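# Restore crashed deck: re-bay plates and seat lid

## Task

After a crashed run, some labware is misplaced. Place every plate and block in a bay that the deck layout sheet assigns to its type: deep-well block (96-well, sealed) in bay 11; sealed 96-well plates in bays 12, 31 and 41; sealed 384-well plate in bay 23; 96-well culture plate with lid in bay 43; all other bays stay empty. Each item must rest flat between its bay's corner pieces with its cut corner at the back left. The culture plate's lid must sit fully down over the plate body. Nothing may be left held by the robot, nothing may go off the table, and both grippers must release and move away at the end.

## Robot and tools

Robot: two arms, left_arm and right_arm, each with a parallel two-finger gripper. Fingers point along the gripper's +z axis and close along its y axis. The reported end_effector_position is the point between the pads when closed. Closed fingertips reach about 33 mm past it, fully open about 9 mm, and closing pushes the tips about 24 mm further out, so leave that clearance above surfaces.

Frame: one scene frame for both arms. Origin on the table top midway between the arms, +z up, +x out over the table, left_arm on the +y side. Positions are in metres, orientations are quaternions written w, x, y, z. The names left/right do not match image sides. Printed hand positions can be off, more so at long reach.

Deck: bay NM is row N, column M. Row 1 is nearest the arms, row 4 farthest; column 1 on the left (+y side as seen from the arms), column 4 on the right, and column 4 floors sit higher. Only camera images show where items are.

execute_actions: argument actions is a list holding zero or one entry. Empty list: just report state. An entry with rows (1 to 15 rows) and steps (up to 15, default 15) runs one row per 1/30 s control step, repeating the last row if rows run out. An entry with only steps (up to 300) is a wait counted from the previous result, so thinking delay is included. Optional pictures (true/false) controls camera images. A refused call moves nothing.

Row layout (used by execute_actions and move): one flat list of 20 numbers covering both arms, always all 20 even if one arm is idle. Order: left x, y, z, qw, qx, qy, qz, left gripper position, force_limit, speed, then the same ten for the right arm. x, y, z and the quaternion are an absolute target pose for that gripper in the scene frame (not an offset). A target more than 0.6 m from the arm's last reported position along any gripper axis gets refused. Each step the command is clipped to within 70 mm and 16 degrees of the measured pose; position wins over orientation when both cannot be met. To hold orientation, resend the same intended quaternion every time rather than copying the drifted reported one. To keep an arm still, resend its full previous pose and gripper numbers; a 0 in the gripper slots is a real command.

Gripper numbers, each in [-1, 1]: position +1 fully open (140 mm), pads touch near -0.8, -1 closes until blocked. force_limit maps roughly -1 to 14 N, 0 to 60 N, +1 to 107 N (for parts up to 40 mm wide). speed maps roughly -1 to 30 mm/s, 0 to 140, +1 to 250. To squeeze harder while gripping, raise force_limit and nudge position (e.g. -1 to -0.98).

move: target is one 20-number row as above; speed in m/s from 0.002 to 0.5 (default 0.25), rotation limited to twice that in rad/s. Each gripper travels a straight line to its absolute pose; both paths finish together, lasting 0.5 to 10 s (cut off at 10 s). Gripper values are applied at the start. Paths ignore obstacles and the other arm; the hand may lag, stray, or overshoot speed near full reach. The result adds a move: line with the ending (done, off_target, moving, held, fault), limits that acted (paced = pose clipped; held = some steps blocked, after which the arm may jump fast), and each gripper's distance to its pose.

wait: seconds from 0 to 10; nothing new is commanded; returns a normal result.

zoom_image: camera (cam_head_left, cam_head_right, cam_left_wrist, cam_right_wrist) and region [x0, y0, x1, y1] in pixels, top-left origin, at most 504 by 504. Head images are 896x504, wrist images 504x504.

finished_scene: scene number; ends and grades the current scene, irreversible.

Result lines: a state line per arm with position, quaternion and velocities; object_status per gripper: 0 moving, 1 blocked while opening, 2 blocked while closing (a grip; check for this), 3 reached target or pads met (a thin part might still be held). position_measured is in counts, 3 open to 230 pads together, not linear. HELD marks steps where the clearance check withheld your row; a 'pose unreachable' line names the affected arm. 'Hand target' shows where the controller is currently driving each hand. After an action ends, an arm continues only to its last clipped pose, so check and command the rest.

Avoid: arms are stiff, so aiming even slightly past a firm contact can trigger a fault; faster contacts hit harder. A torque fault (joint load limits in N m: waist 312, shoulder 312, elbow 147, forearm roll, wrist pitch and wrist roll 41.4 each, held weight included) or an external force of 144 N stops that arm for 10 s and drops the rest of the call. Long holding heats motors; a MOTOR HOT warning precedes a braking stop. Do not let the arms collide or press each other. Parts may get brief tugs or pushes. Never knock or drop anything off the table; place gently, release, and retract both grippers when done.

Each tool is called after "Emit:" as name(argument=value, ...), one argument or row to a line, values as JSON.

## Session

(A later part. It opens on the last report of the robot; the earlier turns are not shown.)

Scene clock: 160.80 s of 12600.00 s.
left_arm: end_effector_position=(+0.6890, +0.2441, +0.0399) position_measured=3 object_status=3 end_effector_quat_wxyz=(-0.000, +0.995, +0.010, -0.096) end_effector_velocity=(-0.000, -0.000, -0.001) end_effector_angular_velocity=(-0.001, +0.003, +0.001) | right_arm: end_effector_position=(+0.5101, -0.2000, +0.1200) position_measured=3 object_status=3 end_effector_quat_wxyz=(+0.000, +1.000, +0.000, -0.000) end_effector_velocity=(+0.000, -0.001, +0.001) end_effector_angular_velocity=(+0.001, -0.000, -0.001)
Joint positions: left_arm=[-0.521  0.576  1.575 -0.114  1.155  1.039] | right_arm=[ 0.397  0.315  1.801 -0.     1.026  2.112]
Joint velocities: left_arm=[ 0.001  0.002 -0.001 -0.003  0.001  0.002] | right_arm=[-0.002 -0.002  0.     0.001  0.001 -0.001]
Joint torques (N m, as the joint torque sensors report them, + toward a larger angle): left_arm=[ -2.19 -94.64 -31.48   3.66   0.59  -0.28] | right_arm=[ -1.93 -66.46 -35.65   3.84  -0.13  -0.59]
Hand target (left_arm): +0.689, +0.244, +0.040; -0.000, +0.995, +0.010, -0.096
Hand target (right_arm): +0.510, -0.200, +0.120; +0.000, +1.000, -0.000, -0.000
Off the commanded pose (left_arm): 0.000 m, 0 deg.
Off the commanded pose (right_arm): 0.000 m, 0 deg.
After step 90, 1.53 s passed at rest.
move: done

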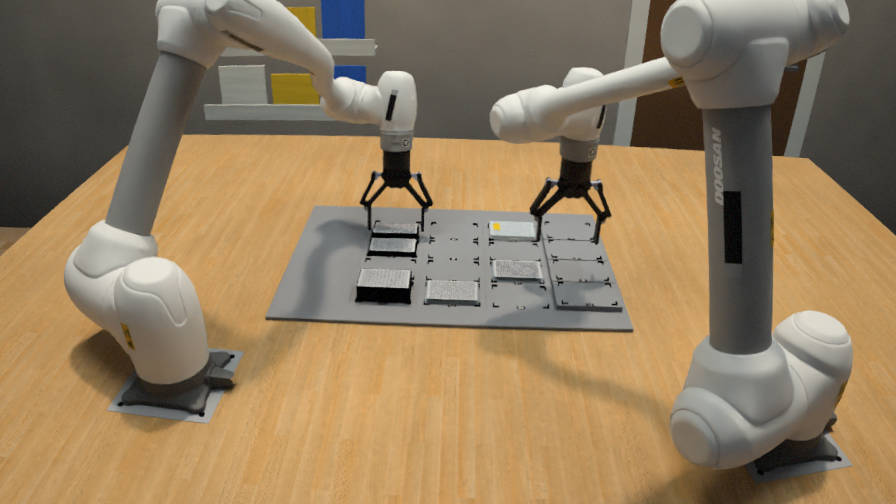

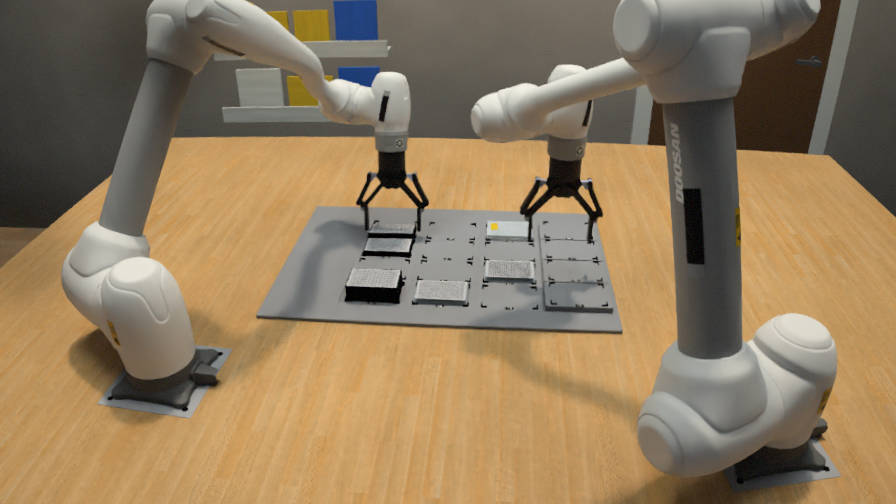

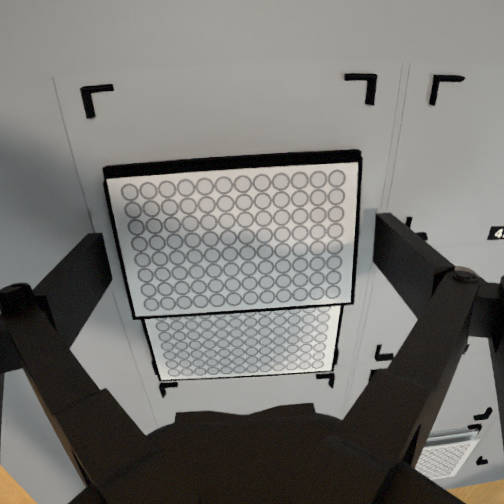

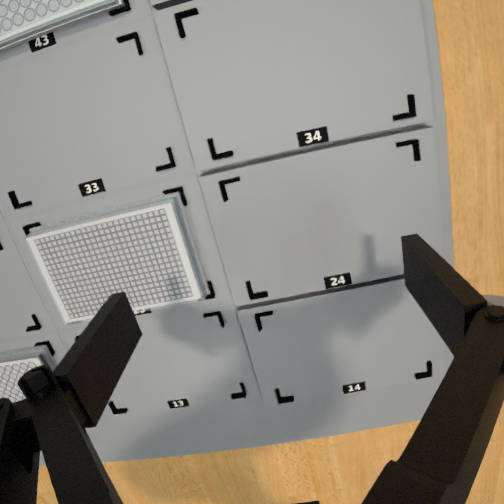

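Emit:
move(
  target=[0.691,0.2455,0.038,0,0.9957,0.01,-0.092,1,0,-1,0.51,-0.2,0.12,0,1,0,0,1,-0.5,-1],
  speed=0.02,
)

Emit:
move(
  target=[0.691,0.2455,0.038,0,0.9957,0.01,-0.092,0.6,-0.3,-1,0.51,-0.2,0.12,0,1,0,0,1,-0.5,-1],
)

Scene clock: 166.43 s of 12600.00 s.
left_arm: end_effector_position=(+0.6910, +0.2455, +0.0380) position_measured=3 object_status=3 end_effector_quat_wxyz=(+0.000, +0.996, +0.010, -0.092) end_effector_velocity=(+0.001, +0.000, +0.000) end_effector_angular_velocity=(-0.000, -0.002, +0.002) | right_arm: end_effector_position=(+0.5100, -0.2001, +0.1200) position_measured=3 object_status=3 end_effector_quat_wxyz=(+0.000, +1.000, -0.000, -0.000) end_effector_velocity=(+0.001, -0.001, +0.001) end_effector_angular_velocity=(-0.001, -0.002, +0.000)
Joint positions: left_arm=[-0.52   0.575  1.579 -0.11   1.145  1.039] | right_arm=[0.396 0.314 1.801 0.    1.026 2.112]
Joint velocities: left_arm=[ 0.    -0.001  0.     0.001 -0.002 -0.002] | right_arm=[-0.001 -0.001 -0.    -0.002 -0.     0.   ]
Joint torques (N m, as the joint torque sensors report them, + toward a larger angle): left_arm=[ -0.46 -94.74 -30.93   3.55   0.85  -0.39] | right_arm=[  1.52 -67.78 -35.32   3.79  -0.34  -0.21]
Hand target (left_arm): +0.691, +0.245, +0.038; -0.000, +0.996, +0.010, -0.092
Hand target (right_arm): +0.510, -0.200, +0.120; -0.000, +1.000, +0.000, -0.000
Off the commanded pose (left_arm): 0.000 m, 0 deg.
Off the commanded pose (right_arm): 0.000 m, 0 deg.
After step 90, 1.93 s passed at rest.
move: done

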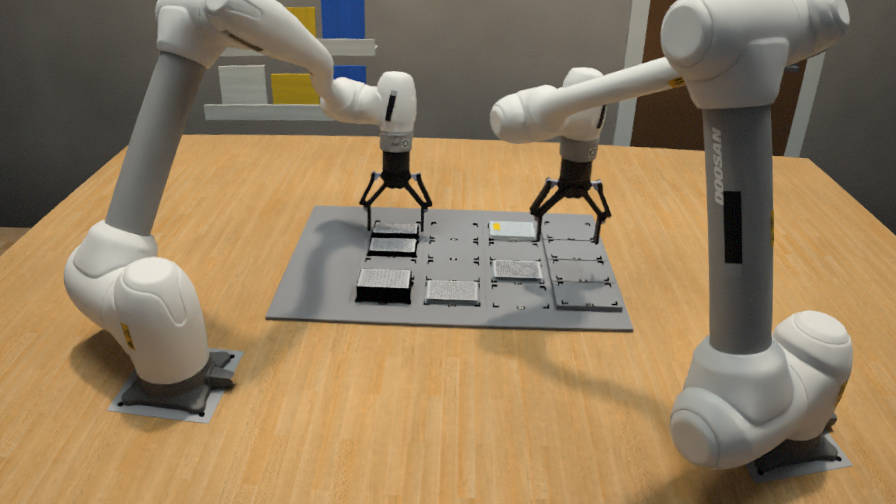

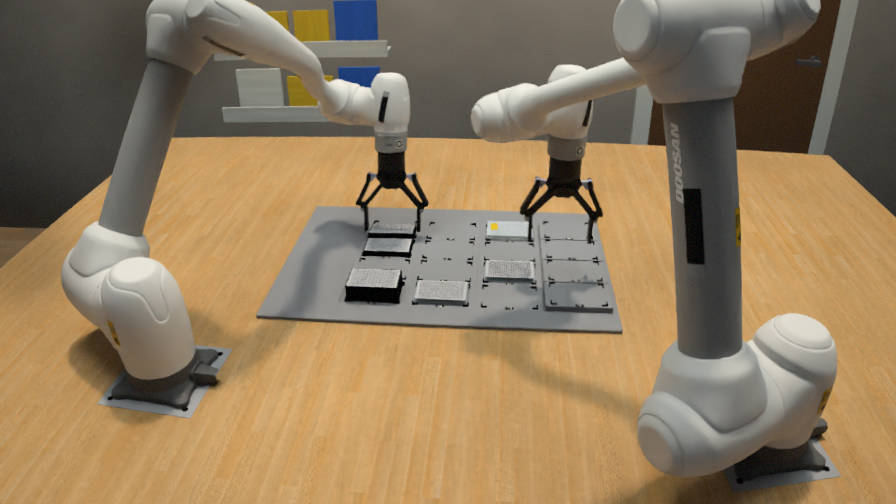

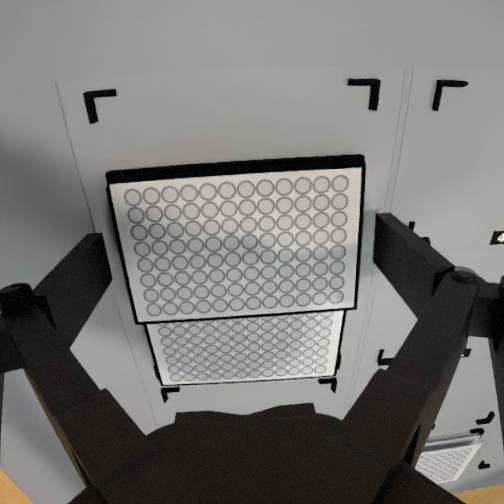

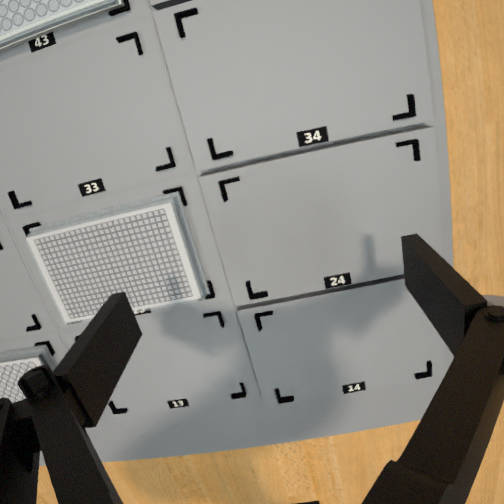

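Scene clock: 167.33 s of 12600.00 s.
left_arm: end_effector_position=(+0.6911, +0.2455, +0.0381) position_measured=35 object_status=2 end_effector_quat_wxyz=(+0.000, +0.996, +0.010, -0.092) end_effector_velocity=(+0.000, -0.000, -0.001) end_effector_angular_velocity=(-0.001, -0.001, +0.001) | right_arm: end_effector_position=(+0.5100, -0.2000, +0.1200) position_measured=3 object_status=3 end_effector_quat_wxyz=(-0.000, +1.000, +0.000, -0.000) end_effector_velocity=(-0.000, -0.000, -0.001) end_effector_angular_velocity=(-0.001, +0.001, -0.000)
Joint positions: left_arm=[-0.52   0.575  1.579 -0.11   1.145  1.039] | right_arm=[0.397 0.314 1.801 0.    1.026 2.112]
Joint velocities: left_arm=[ 0.     0.001  0.    -0.001 -0.002 -0.001] | right_arm=[-0.     0.001  0.     0.    -0.    -0.   ]
Joint torques (N m, as the joint torque sensors report them, + toward a larger angle): left_arm=[ -3.99 -68.56 -16.27   3.39  -1.11  -0.29] | right_arm=[  4.37 -66.48 -36.54   4.61   0.09  -0.3 ]
Hand target (left_arm): +0.691, +0.245, +0.038; -0.000, +0.996, +0.010, -0.092
Hand target (right_arm): +0.510, -0.200, +0.120; -0.000, +1.000, +0.000, -0.000
Off the commanded pose (left_arm): 0.000 m, 0 deg.
Off the commanded pose (right_arm): 0.000 m, 0 deg.
move: done

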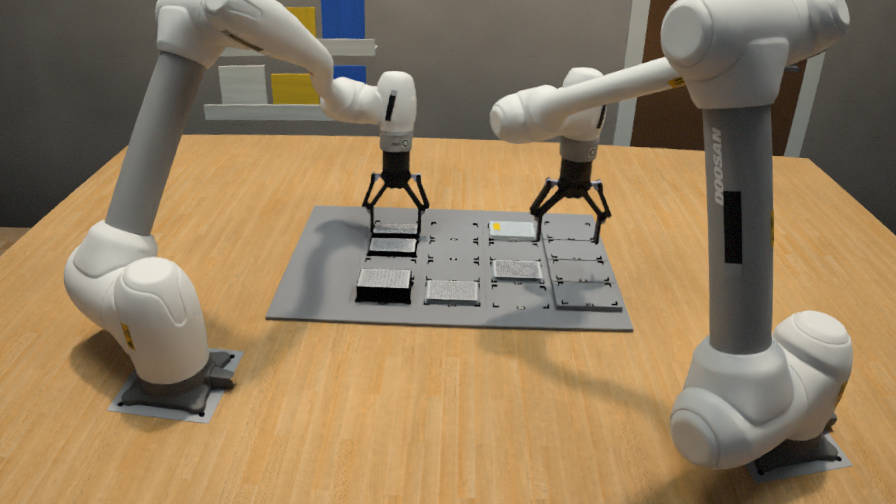

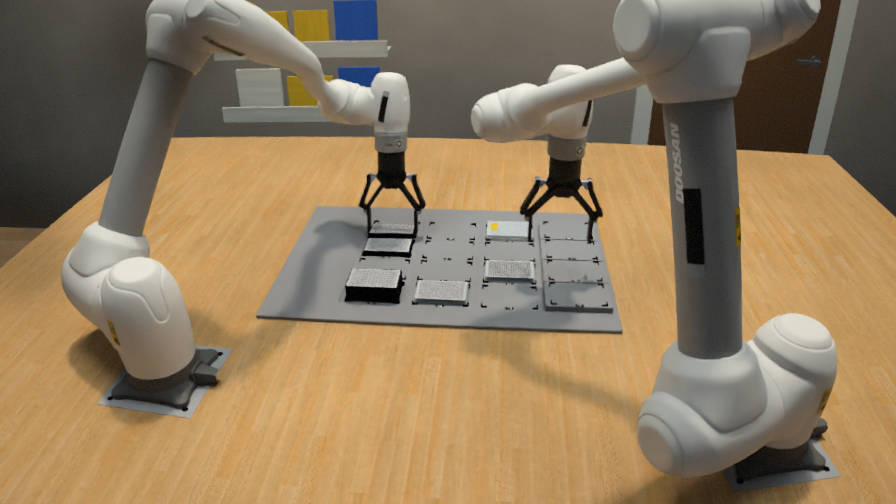

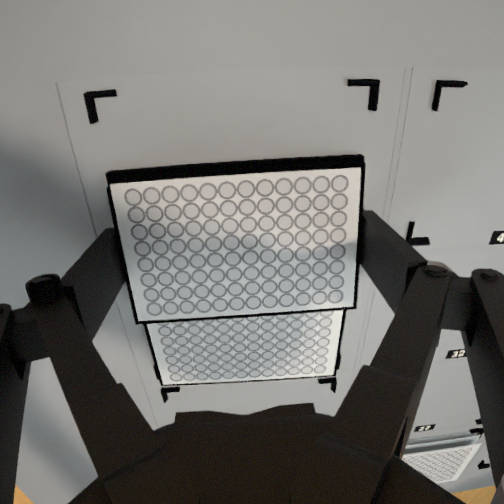

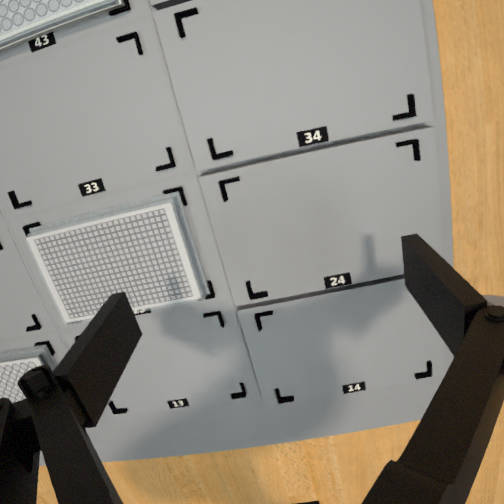

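Emit:
move(
  target=[0.708,0.2455,0.047,0,0.998,0.006,-0.06,0.6,-0.3,-1,0.51,-0.2,0.12,0,1,0,0,1,-0.5,-1],
  speed=0.05,
)

Emit:
move(
  target=[0.720,0.2455,0.038,0,1,0.002,0,0.6,-0.3,-1,0.51,-0.2,0.12,0,1,0,0,1,-0.5,-1],
  speed=0.05,
)

Emit:
zoom_image(
  camera="cam_left_wrist",
  region=[80,80,400,340],
)

Scene clock: 173.70 s of 12600.00 s.
left_arm: end_effector_position=(+0.7080, +0.2455, +0.0471) position_measured=37 object_status=2 end_effector_quat_wxyz=(+0.000, +0.998, +0.006, -0.060) end_effector_velocity=(+0.001, +0.001, -0.000) end_effector_angular_velocity=(+0.002, -0.004, -0.002) | right_arm: end_effector_position=(+0.5100, -0.2000, +0.1200) position_measured=3 object_status=3 end_effector_quat_wxyz=(-0.000, +1.000, +0.000, -0.000) end_effector_velocity=(+0.001, -0.001, -0.000) end_effector_angular_velocity=(-0.000, -0.000, -0.001)
Joint positions: left_arm=[-0.523  0.56   1.579 -0.073  1.105  1.027] | right_arm=[0.397 0.314 1.801 0.    1.026 2.112]
Joint velocities: left_arm=[ 0.    -0.001  0.001  0.004 -0.003 -0.   ] | right_arm=[-0.001  0.    -0.    -0.     0.     0.   ]
Joint torques (N m, as the joint torque sensors report them, + toward a larger angle): left_arm=[ -1.   -94.67 -31.61   3.65   0.76  -0.25] | right_arm=[  2.2  -67.92 -36.82   3.66  -0.49  -0.59]
Hand target (left_arm): +0.708, +0.245, +0.047; +0.000, +0.998, +0.006, -0.060
Hand target (right_arm): +0.510, -0.200, +0.120; -0.000, +1.000, +0.000, +0.000
Off the commanded pose (left_arm): 0.000 m, 0 deg.
Off the commanded pose (right_arm): 0.000 m, 0 deg.
After step 90, 2.47 s passed at rest.
move: done

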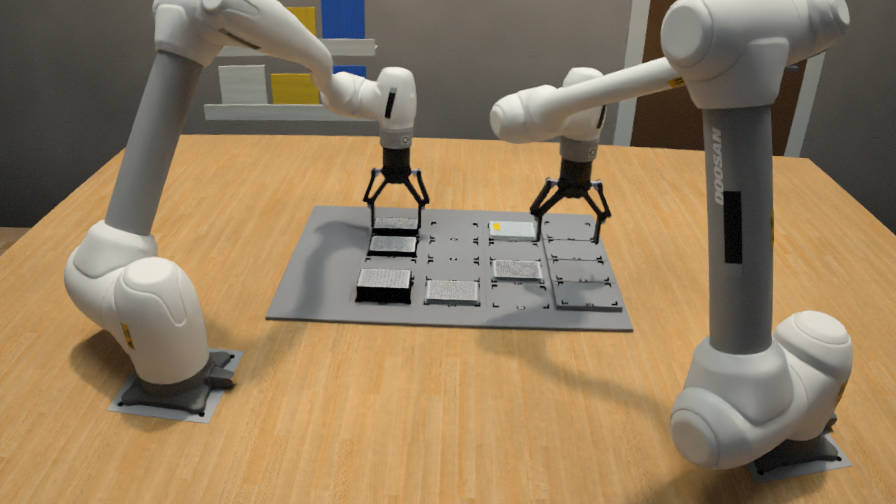

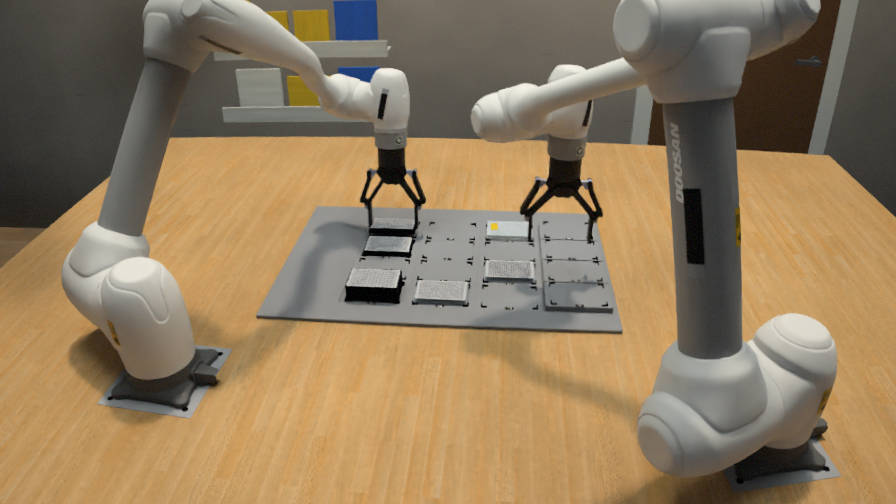

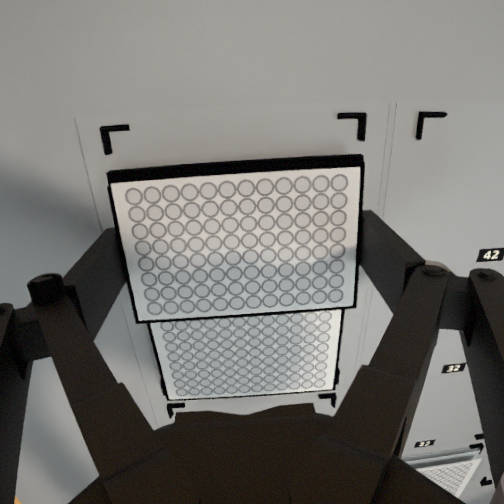

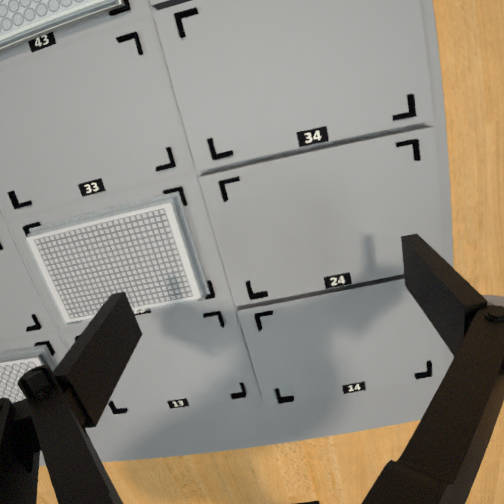

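Scene clock: 175.13 s of 12600.00 s.
left_arm: end_effector_position=(+0.7200, +0.2454, +0.0381) position_measured=37 object_status=2 end_effector_quat_wxyz=(+0.000, +1.000, +0.002, -0.000) end_effector_velocity=(+0.000, -0.000, +0.000) end_effector_angular_velocity=(-0.000, -0.006, -0.001) | right_arm: end_effector_position=(+0.5100, -0.2000, +0.1200) position_measured=3 object_status=3 end_effector_quat_wxyz=(-0.000, +1.000, -0.000, -0.000) end_effector_velocity=(+0.000, +0.001, +0.000) end_effector_angular_velocity=(+0.001, -0.001, +0.001)
Joint positions: left_arm=[-0.542  0.534  1.637 -0.     0.971  0.979] | right_arm=[0.397 0.314 1.801 0.    1.026 2.112]
Joint velocities: left_arm=[-0.001 -0.002  0.003  0.004 -0.006 -0.003] | right_arm=[ 0.001  0.    -0.001  0.001 -0.     0.   ]
Joint torques (N m, as the joint torque sensors report them, + toward a larger angle): left_arm=[ -1.53 -94.06 -30.67   4.26   0.45  -0.15] | right_arm=[ -0.5  -68.37 -37.28   4.39  -0.24  -0.41]
Hand target (left_arm): +0.720, +0.245, +0.038; +0.000, +1.000, +0.002, -0.000
Hand target (right_arm): +0.510, -0.200, +0.120; -0.000, +1.000, +0.000, +0.000
Off the commanded pose (left_arm): 0.000 m, 0 deg.
Off the commanded pose (right_arm): 0.000 m, 0 deg.
move: done

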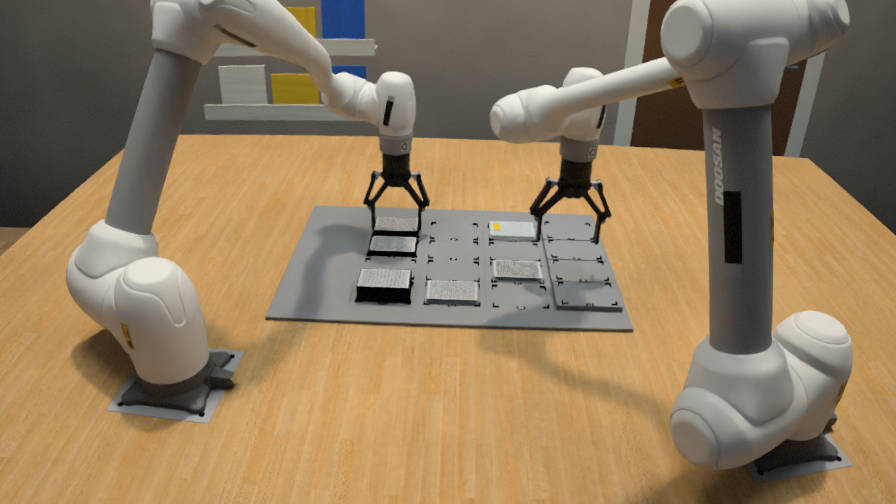

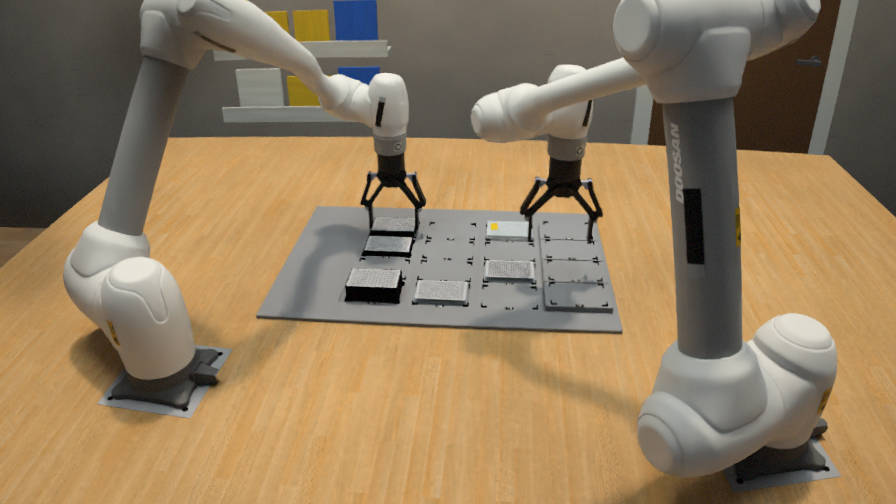

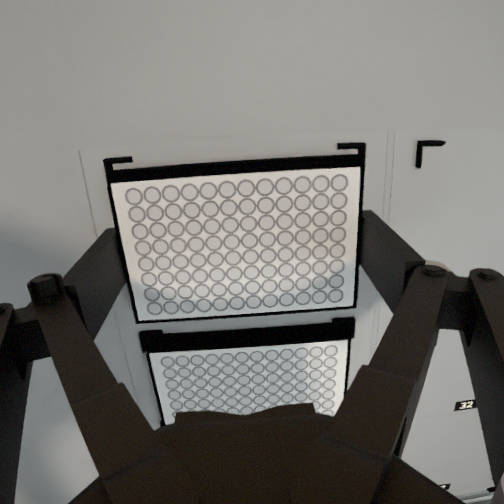

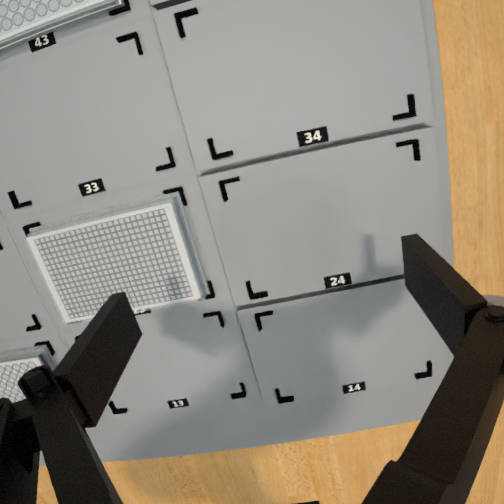

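Region (80, 80, 400, 340) of cam_left_wrist's 504x504 image, scaled by 1.575, with more detail than that image has; it fills the top 410 rows of this view, and the rest is white.

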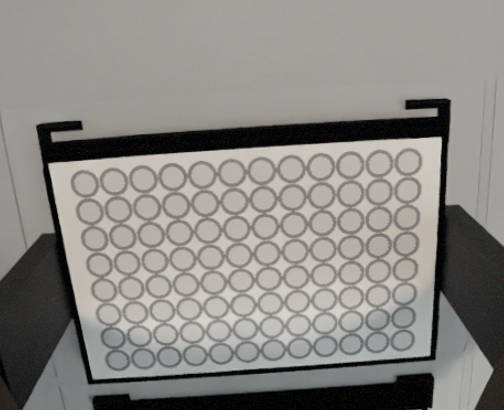

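Emit:
move(
  target=[0.7212,0.2455,0.034,0,1,0.003,0,0.6,-0.3,-1,0.51,-0.2,0.12,0,1,0,0,1,-0.5,-1],
  speed=0.008,
)

Emit:
zoom_image(
  camera="cam_left_wrist",
  region=[80,80,400,340],
)

Scene clock: 181.50 s of 12600.00 s.
left_arm: end_effector_position=(+0.7212, +0.2455, +0.0340) position_measured=37 object_status=2 end_effector_quat_wxyz=(+0.000, +1.000, +0.003, +0.000) end_effector_velocity=(+0.001, +0.000, -0.000) end_effector_angular_velocity=(-0.001, -0.001, +0.002) | right_arm: end_effector_position=(+0.5100, -0.2000, +0.1200) position_measured=3 object_status=3 end_effector_quat_wxyz=(-0.000, +1.000, -0.000, -0.000) end_effector_velocity=(-0.000, +0.000, +0.000) end_effector_angular_velocity=(+0.001, -0.000, +0.000)
Joint positions: left_arm=[-0.541  0.539  1.637  0.     0.965  0.978] | right_arm=[0.397 0.314 1.801 0.    1.026 2.112]
Joint velocities: left_arm=[ 0.001  0.001 -0.001 -0.001 -0.001 -0.   ] | right_arm=[ 0.    -0.001  0.     0.    -0.    -0.   ]
Joint torques (N m, as the joint torque sensors report them, + toward a larger angle): left_arm=[ -2.36 -91.08 -29.15   3.29   0.85  -0.38] | right_arm=[  0.08 -67.33 -35.98   3.77  -0.15  -0.56]
Hand target (left_arm): +0.721, +0.245, +0.034; +0.000, +1.000, +0.003, -0.000
Hand target (right_arm): +0.510, -0.200, +0.120; -0.000, +1.000, +0.000, +0.000
Off the commanded pose (left_arm): 0.000 m, 0 deg.
Off the commanded pose (right_arm): 0.000 m, 0 deg.
After step 90, 2.60 s passed at rest.
move: done

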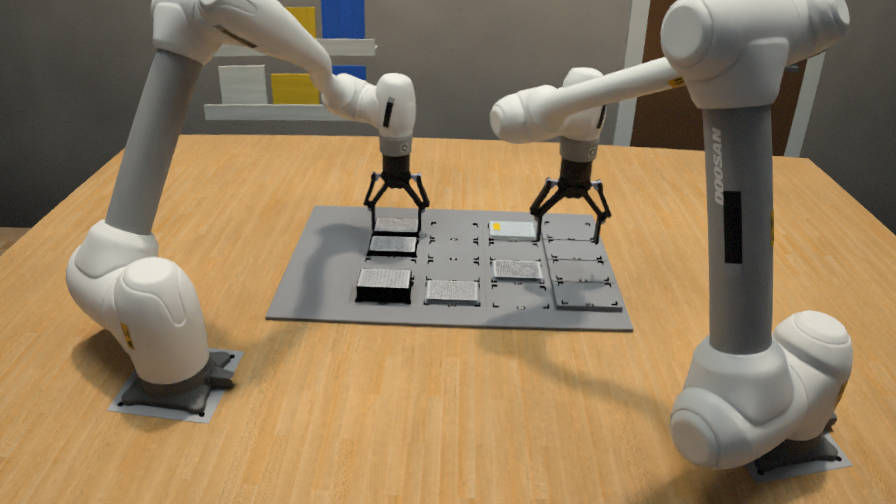

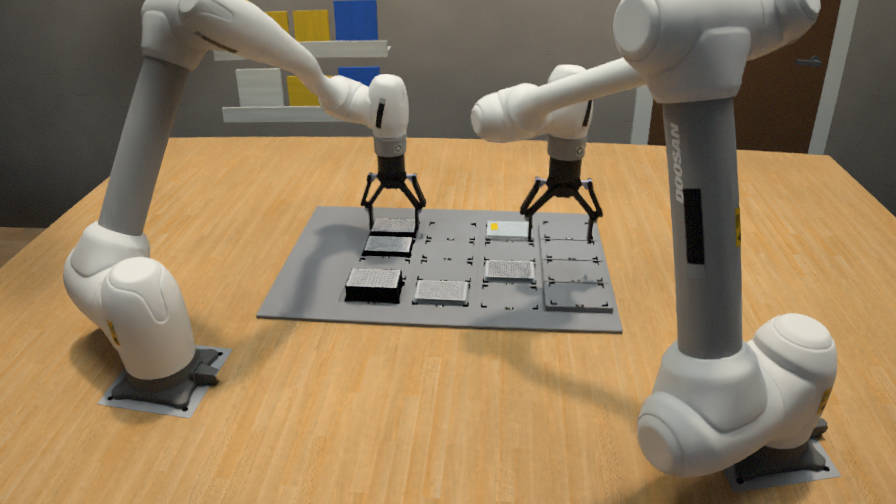

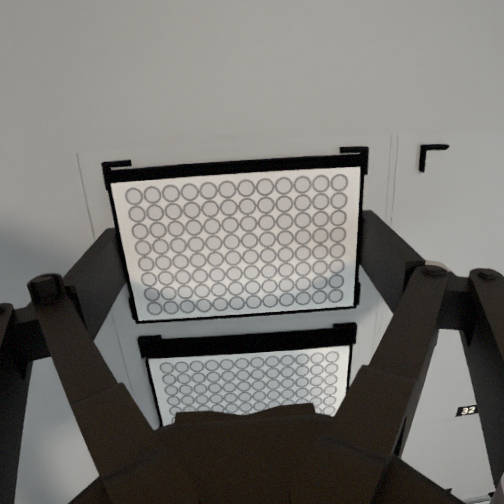

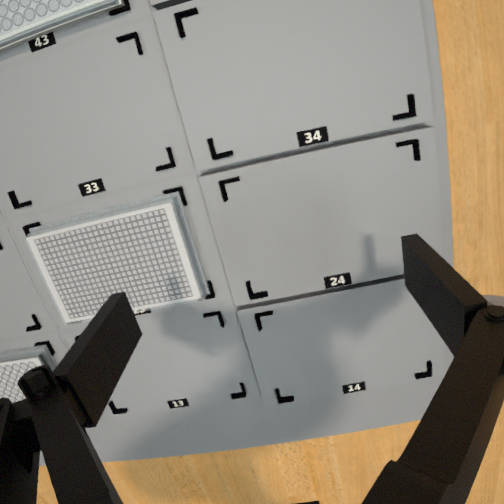

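Region (80, 80, 400, 340) of cam_left_wrist's 504x504 image, scaled by 1.575, with more detail than that image has; it fills the top 410 rows of this view, and the rest is white.

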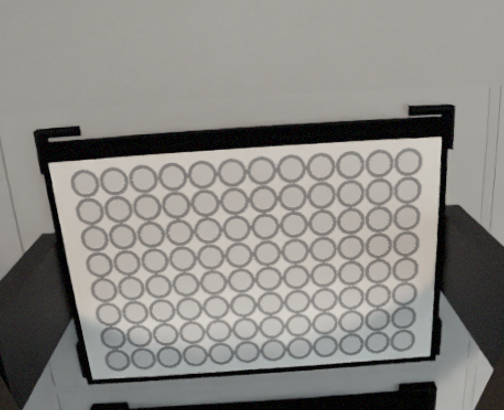

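Emit:
move(
  target=[0.7217,0.2455,0.031,0,1,0.003,0,0.6,-0.3,-1,0.51,-0.2,0.12,0,1,0,0,1,-0.5,-1],
  speed=0.006,
)

Emit:
execute_actions(
  actions=[
    {"rows":[[0.7217,0.2455,0.031,0,1,0.003,0,1,-0.3,-1,0.51,-0.2,0.12,0,1,0,0,1,-0.5,-1]],"steps":15},
  ],
  pictures=false,
)

Emit:
move(
  target=[0.70,0.2455,0.13,0,1,0.003,0,1,-0.3,-1,0.6,-0.1,0.14,0,1,0,0,1,-0.5,-1],
  speed=0.15,
)

Emit:
zoom_image(
  camera="cam_head_left",
  region=[345,210,555,315],
)

Emit:
zoom_image(
  camera="cam_right_wrist",
  region=[50,0,350,200],
)

Scene clock: 189.30 s of 12600.00 s.
left_arm: end_effector_position=(+0.7217, +0.2455, +0.0311) position_measured=37 object_status=2 end_effector_quat_wxyz=(+0.000, +1.000, +0.003, +0.000) end_effector_velocity=(-0.001, -0.000, -0.001) end_effector_angular_velocity=(+0.001, +0.002, +0.000) | right_arm: end_effector_position=(+0.5100, -0.2000, +0.1200) position_measured=3 object_status=3 end_effector_quat_wxyz=(-0.000, +1.000, -0.000, -0.000) end_effector_velocity=(-0.001, +0.001, -0.001) end_effector_angular_velocity=(-0.000, +0.001, +0.001)
Joint positions: left_arm=[-0.541  0.542  1.638  0.     0.961  0.978] | right_arm=[0.397 0.314 1.801 0.    1.026 2.112]
Joint velocities: left_arm=[-0.     0.001  0.    -0.001  0.    -0.   ] | right_arm=[0.001 0.001 0.    0.    0.    0.   ]
Joint torques (N m, as the joint torque sensors report them, + toward a larger angle): left_arm=[ -1.06 -55.44 -13.67   3.81  -1.93  -0.4 ] | right_arm=[  0.89 -66.95 -36.77   3.72  -0.12  -0.87]
Hand target (left_arm): +0.722, +0.245, +0.031; +0.000, +1.000, +0.003, -0.000
Hand target (right_arm): +0.510, -0.200, +0.120; -0.000, +1.000, +0.000, +0.000
Off the commanded pose (left_arm): 0.000 m, 0 deg.
Off the commanded pose (right_arm): 0.000 m, 0 deg.
After step 90, 4.07 s passed at rest.
move: done

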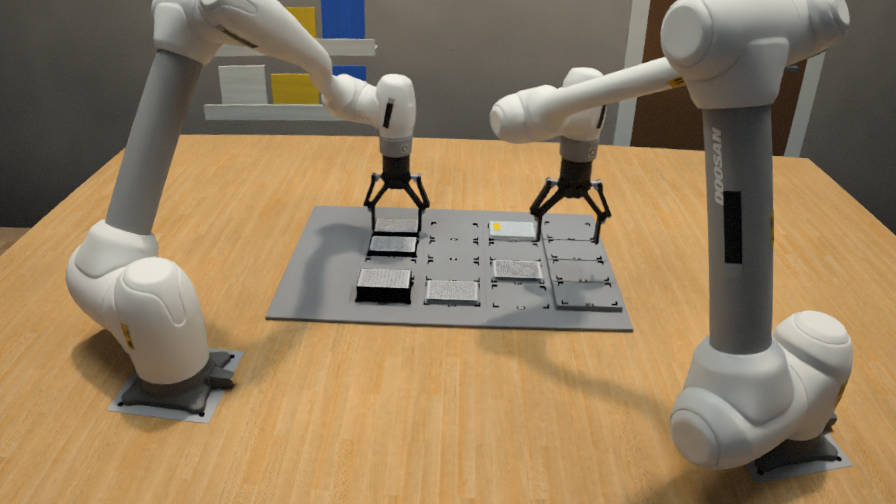

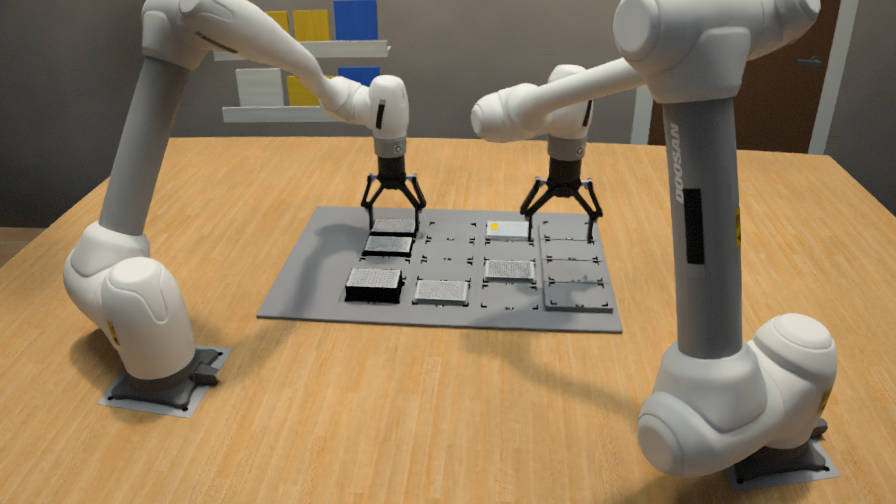

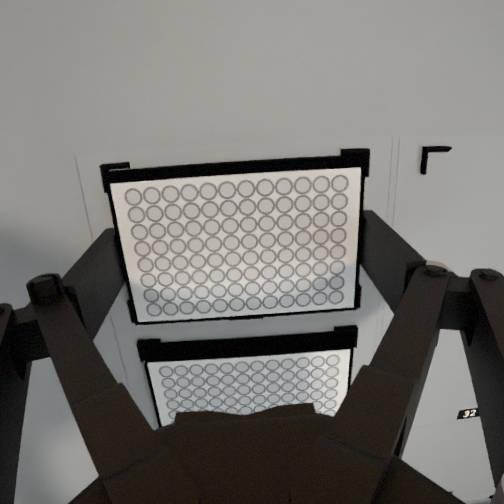

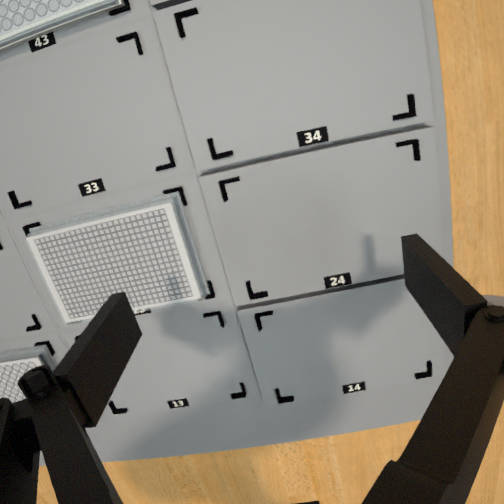

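Scene clock: 189.80 s of 12600.00 s.
left_arm: end_effector_position=(+0.7217, +0.2455, +0.0309) position_measured=15 object_status=0 end_effector_quat_wxyz=(-0.000, +1.000, +0.003, -0.000) end_effector_velocity=(+0.001, +0.000, +0.001) end_effector_angular_velocity=(-0.001, -0.002, +0.001) | right_arm: end_effector_position=(+0.5100, -0.2000, +0.1200) position_measured=3 object_status=3 end_effector_quat_wxyz=(-0.000, +1.000, -0.000, -0.000) end_effector_velocity=(-0.000, +0.000, +0.000) end_effector_angular_velocity=(+0.001, +0.000, -0.001)
Joint positions: left_arm=[-0.541  0.542  1.638  0.     0.961  0.978] | right_arm=[0.397 0.314 1.801 0.    1.026 2.112]
Joint velocities: left_arm=[ 0.    -0.    -0.001  0.001 -0.001 -0.002] | right_arm=[-0.    -0.001  0.     0.001 -0.    -0.   ]
Joint torques (N m, as the joint torque sensors report them, + toward a larger angle): left_arm=[ -1.39 -90.84 -30.52   3.64   0.33  -0.28] | right_arm=[ -1.43 -69.   -36.31   4.26  -0.13  -0.4 ]
Hand target (left_arm): +0.722, +0.245, +0.031; +0.000, +1.000, +0.003, -0.000
Hand target (right_arm): +0.510, -0.200, +0.120; -0.000, +1.000, +0.000, +0.000
Off the commanded pose (left_arm): 0.000 m, 0 deg.
Off the commanded pose (right_arm): 0.000 m, 0 deg.
Steps of this call (steps 1 to 15: all 15 steps of this action). Readings (end_effector_position | what the end effector reports):
1: left_arm (+0.7217, +0.2455, +0.0311) | right_arm (+0.5100, -0.2000, +0.1200) | left_arm position_measured=37 object_status=0 | right_arm position_measured=3 object_status=3
2: left_arm (+0.7217, +0.2455, +0.0310) | right_arm (+0.5100, -0.2000, +0.1200) | left_arm position_measured=37 object_status=0 | right_arm position_measured=3 object_status=3
4: left_arm (+0.7216, +0.2455, +0.0308) | right_arm (+0.5100, -0.2000, +0.1200) | left_arm position_measured=33 object_status=0 | right_arm position_measured=3 object_status=3
8: left_arm (+0.7216, +0.2456, +0.0306) | right_arm (+0.5100, -0.2000, +0.1200) | left_arm position_measured=27 object_status=0 | right_arm position_measured=3 object_status=3
15: the state above

Scene clock: 191.57 s of 12600.00 s.
left_arm: end_effector_position=(+0.6999, +0.2456, +0.1299) position_measured=3 object_status=3 end_effector_quat_wxyz=(-0.000, +1.000, +0.003, +0.000) end_effector_velocity=(+0.000, +0.000, +0.001) end_effector_angular_velocity=(-0.001, -0.001, +0.001) | right_arm: end_effector_position=(+0.5999, -0.0999, +0.1398) position_measured=3 object_status=3 end_effector_quat_wxyz=(-0.000, +1.000, -0.000, +0.000) end_effector_velocity=(+0.001, +0.001, -0.000) end_effector_angular_velocity=(-0.001, -0.001, +0.001)
Joint positions: left_arm=[-0.557  0.434  1.605  0.     1.102  0.962] | right_arm=[0.446 0.488 1.503 0.    1.151 2.161]
Joint velocities: left_arm=[ 0.001 -0.001 -0.    -0.     0.001 -0.   ] | right_arm=[ 0.001  0.003 -0.004 -0.001  0.001  0.   ]
Joint torques (N m, as the joint torque sensors report them, + toward a larger angle): left_arm=[ -1.63 -85.35 -34.02   4.07   0.26  -0.17] | right_arm=[ -1.43 -84.94 -38.49   4.27   0.15  -0.19]
Hand target (left_arm): +0.700, +0.246, +0.130; -0.000, +1.000, +0.003, +0.000
Hand target (right_arm): +0.600, -0.100, +0.140; +0.000, +1.000, -0.000, +0.000
Off the commanded pose (left_arm): 0.000 m, 0 deg.
Off the commanded pose (right_arm): 0.000 m, 0 deg.
move: done

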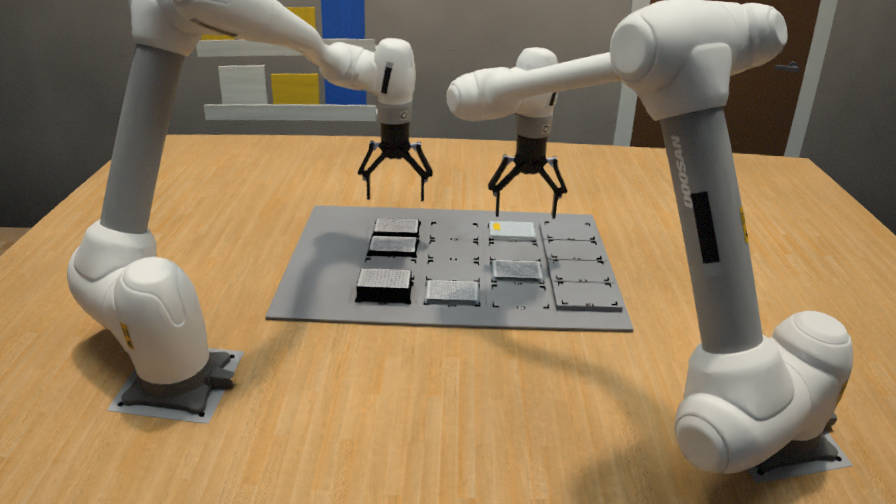

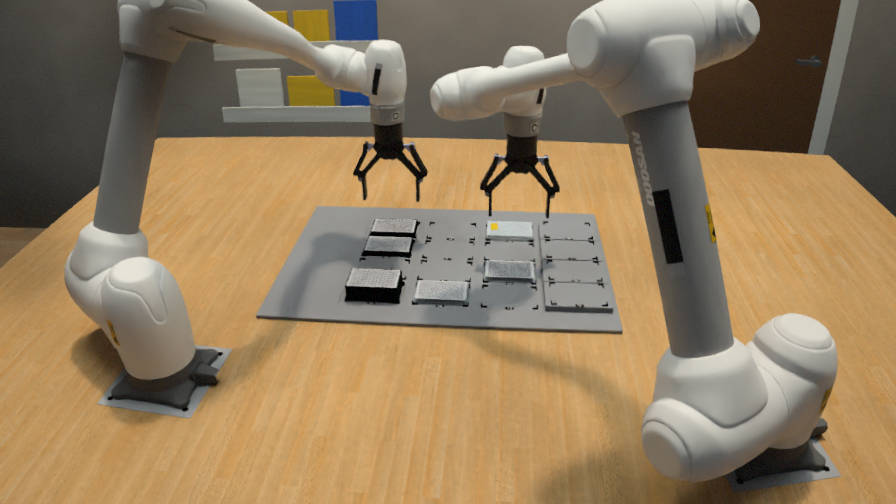

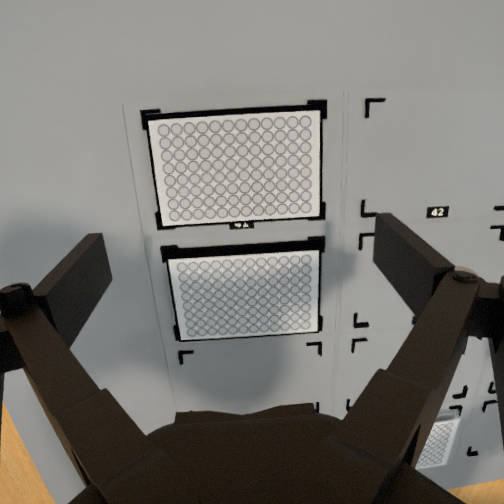

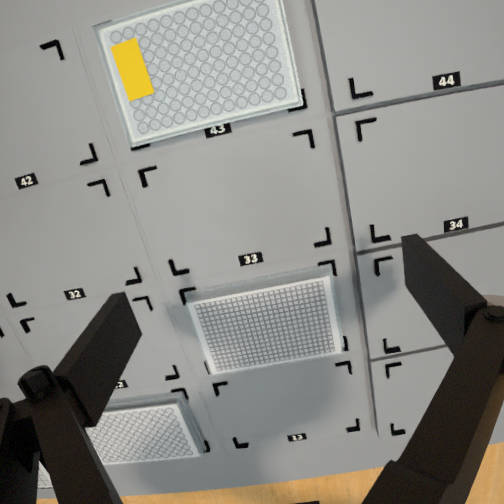

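Region (345, 210, 555, 315) of cam_head_left's 896x504 image, scaled by 2.400, with more detail than that image has.

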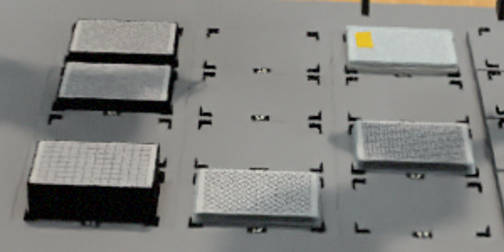

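Region (50, 0, 350, 200) of cam_right_wrist's 504x504 image, scaled by 1.680, with more detail than that image has.

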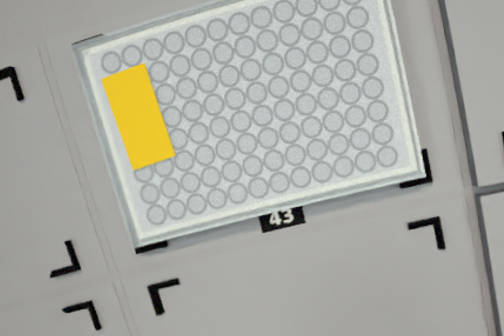

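Emit:
finished_scene(
  scene=1,
)

The scene is finished: the task was done.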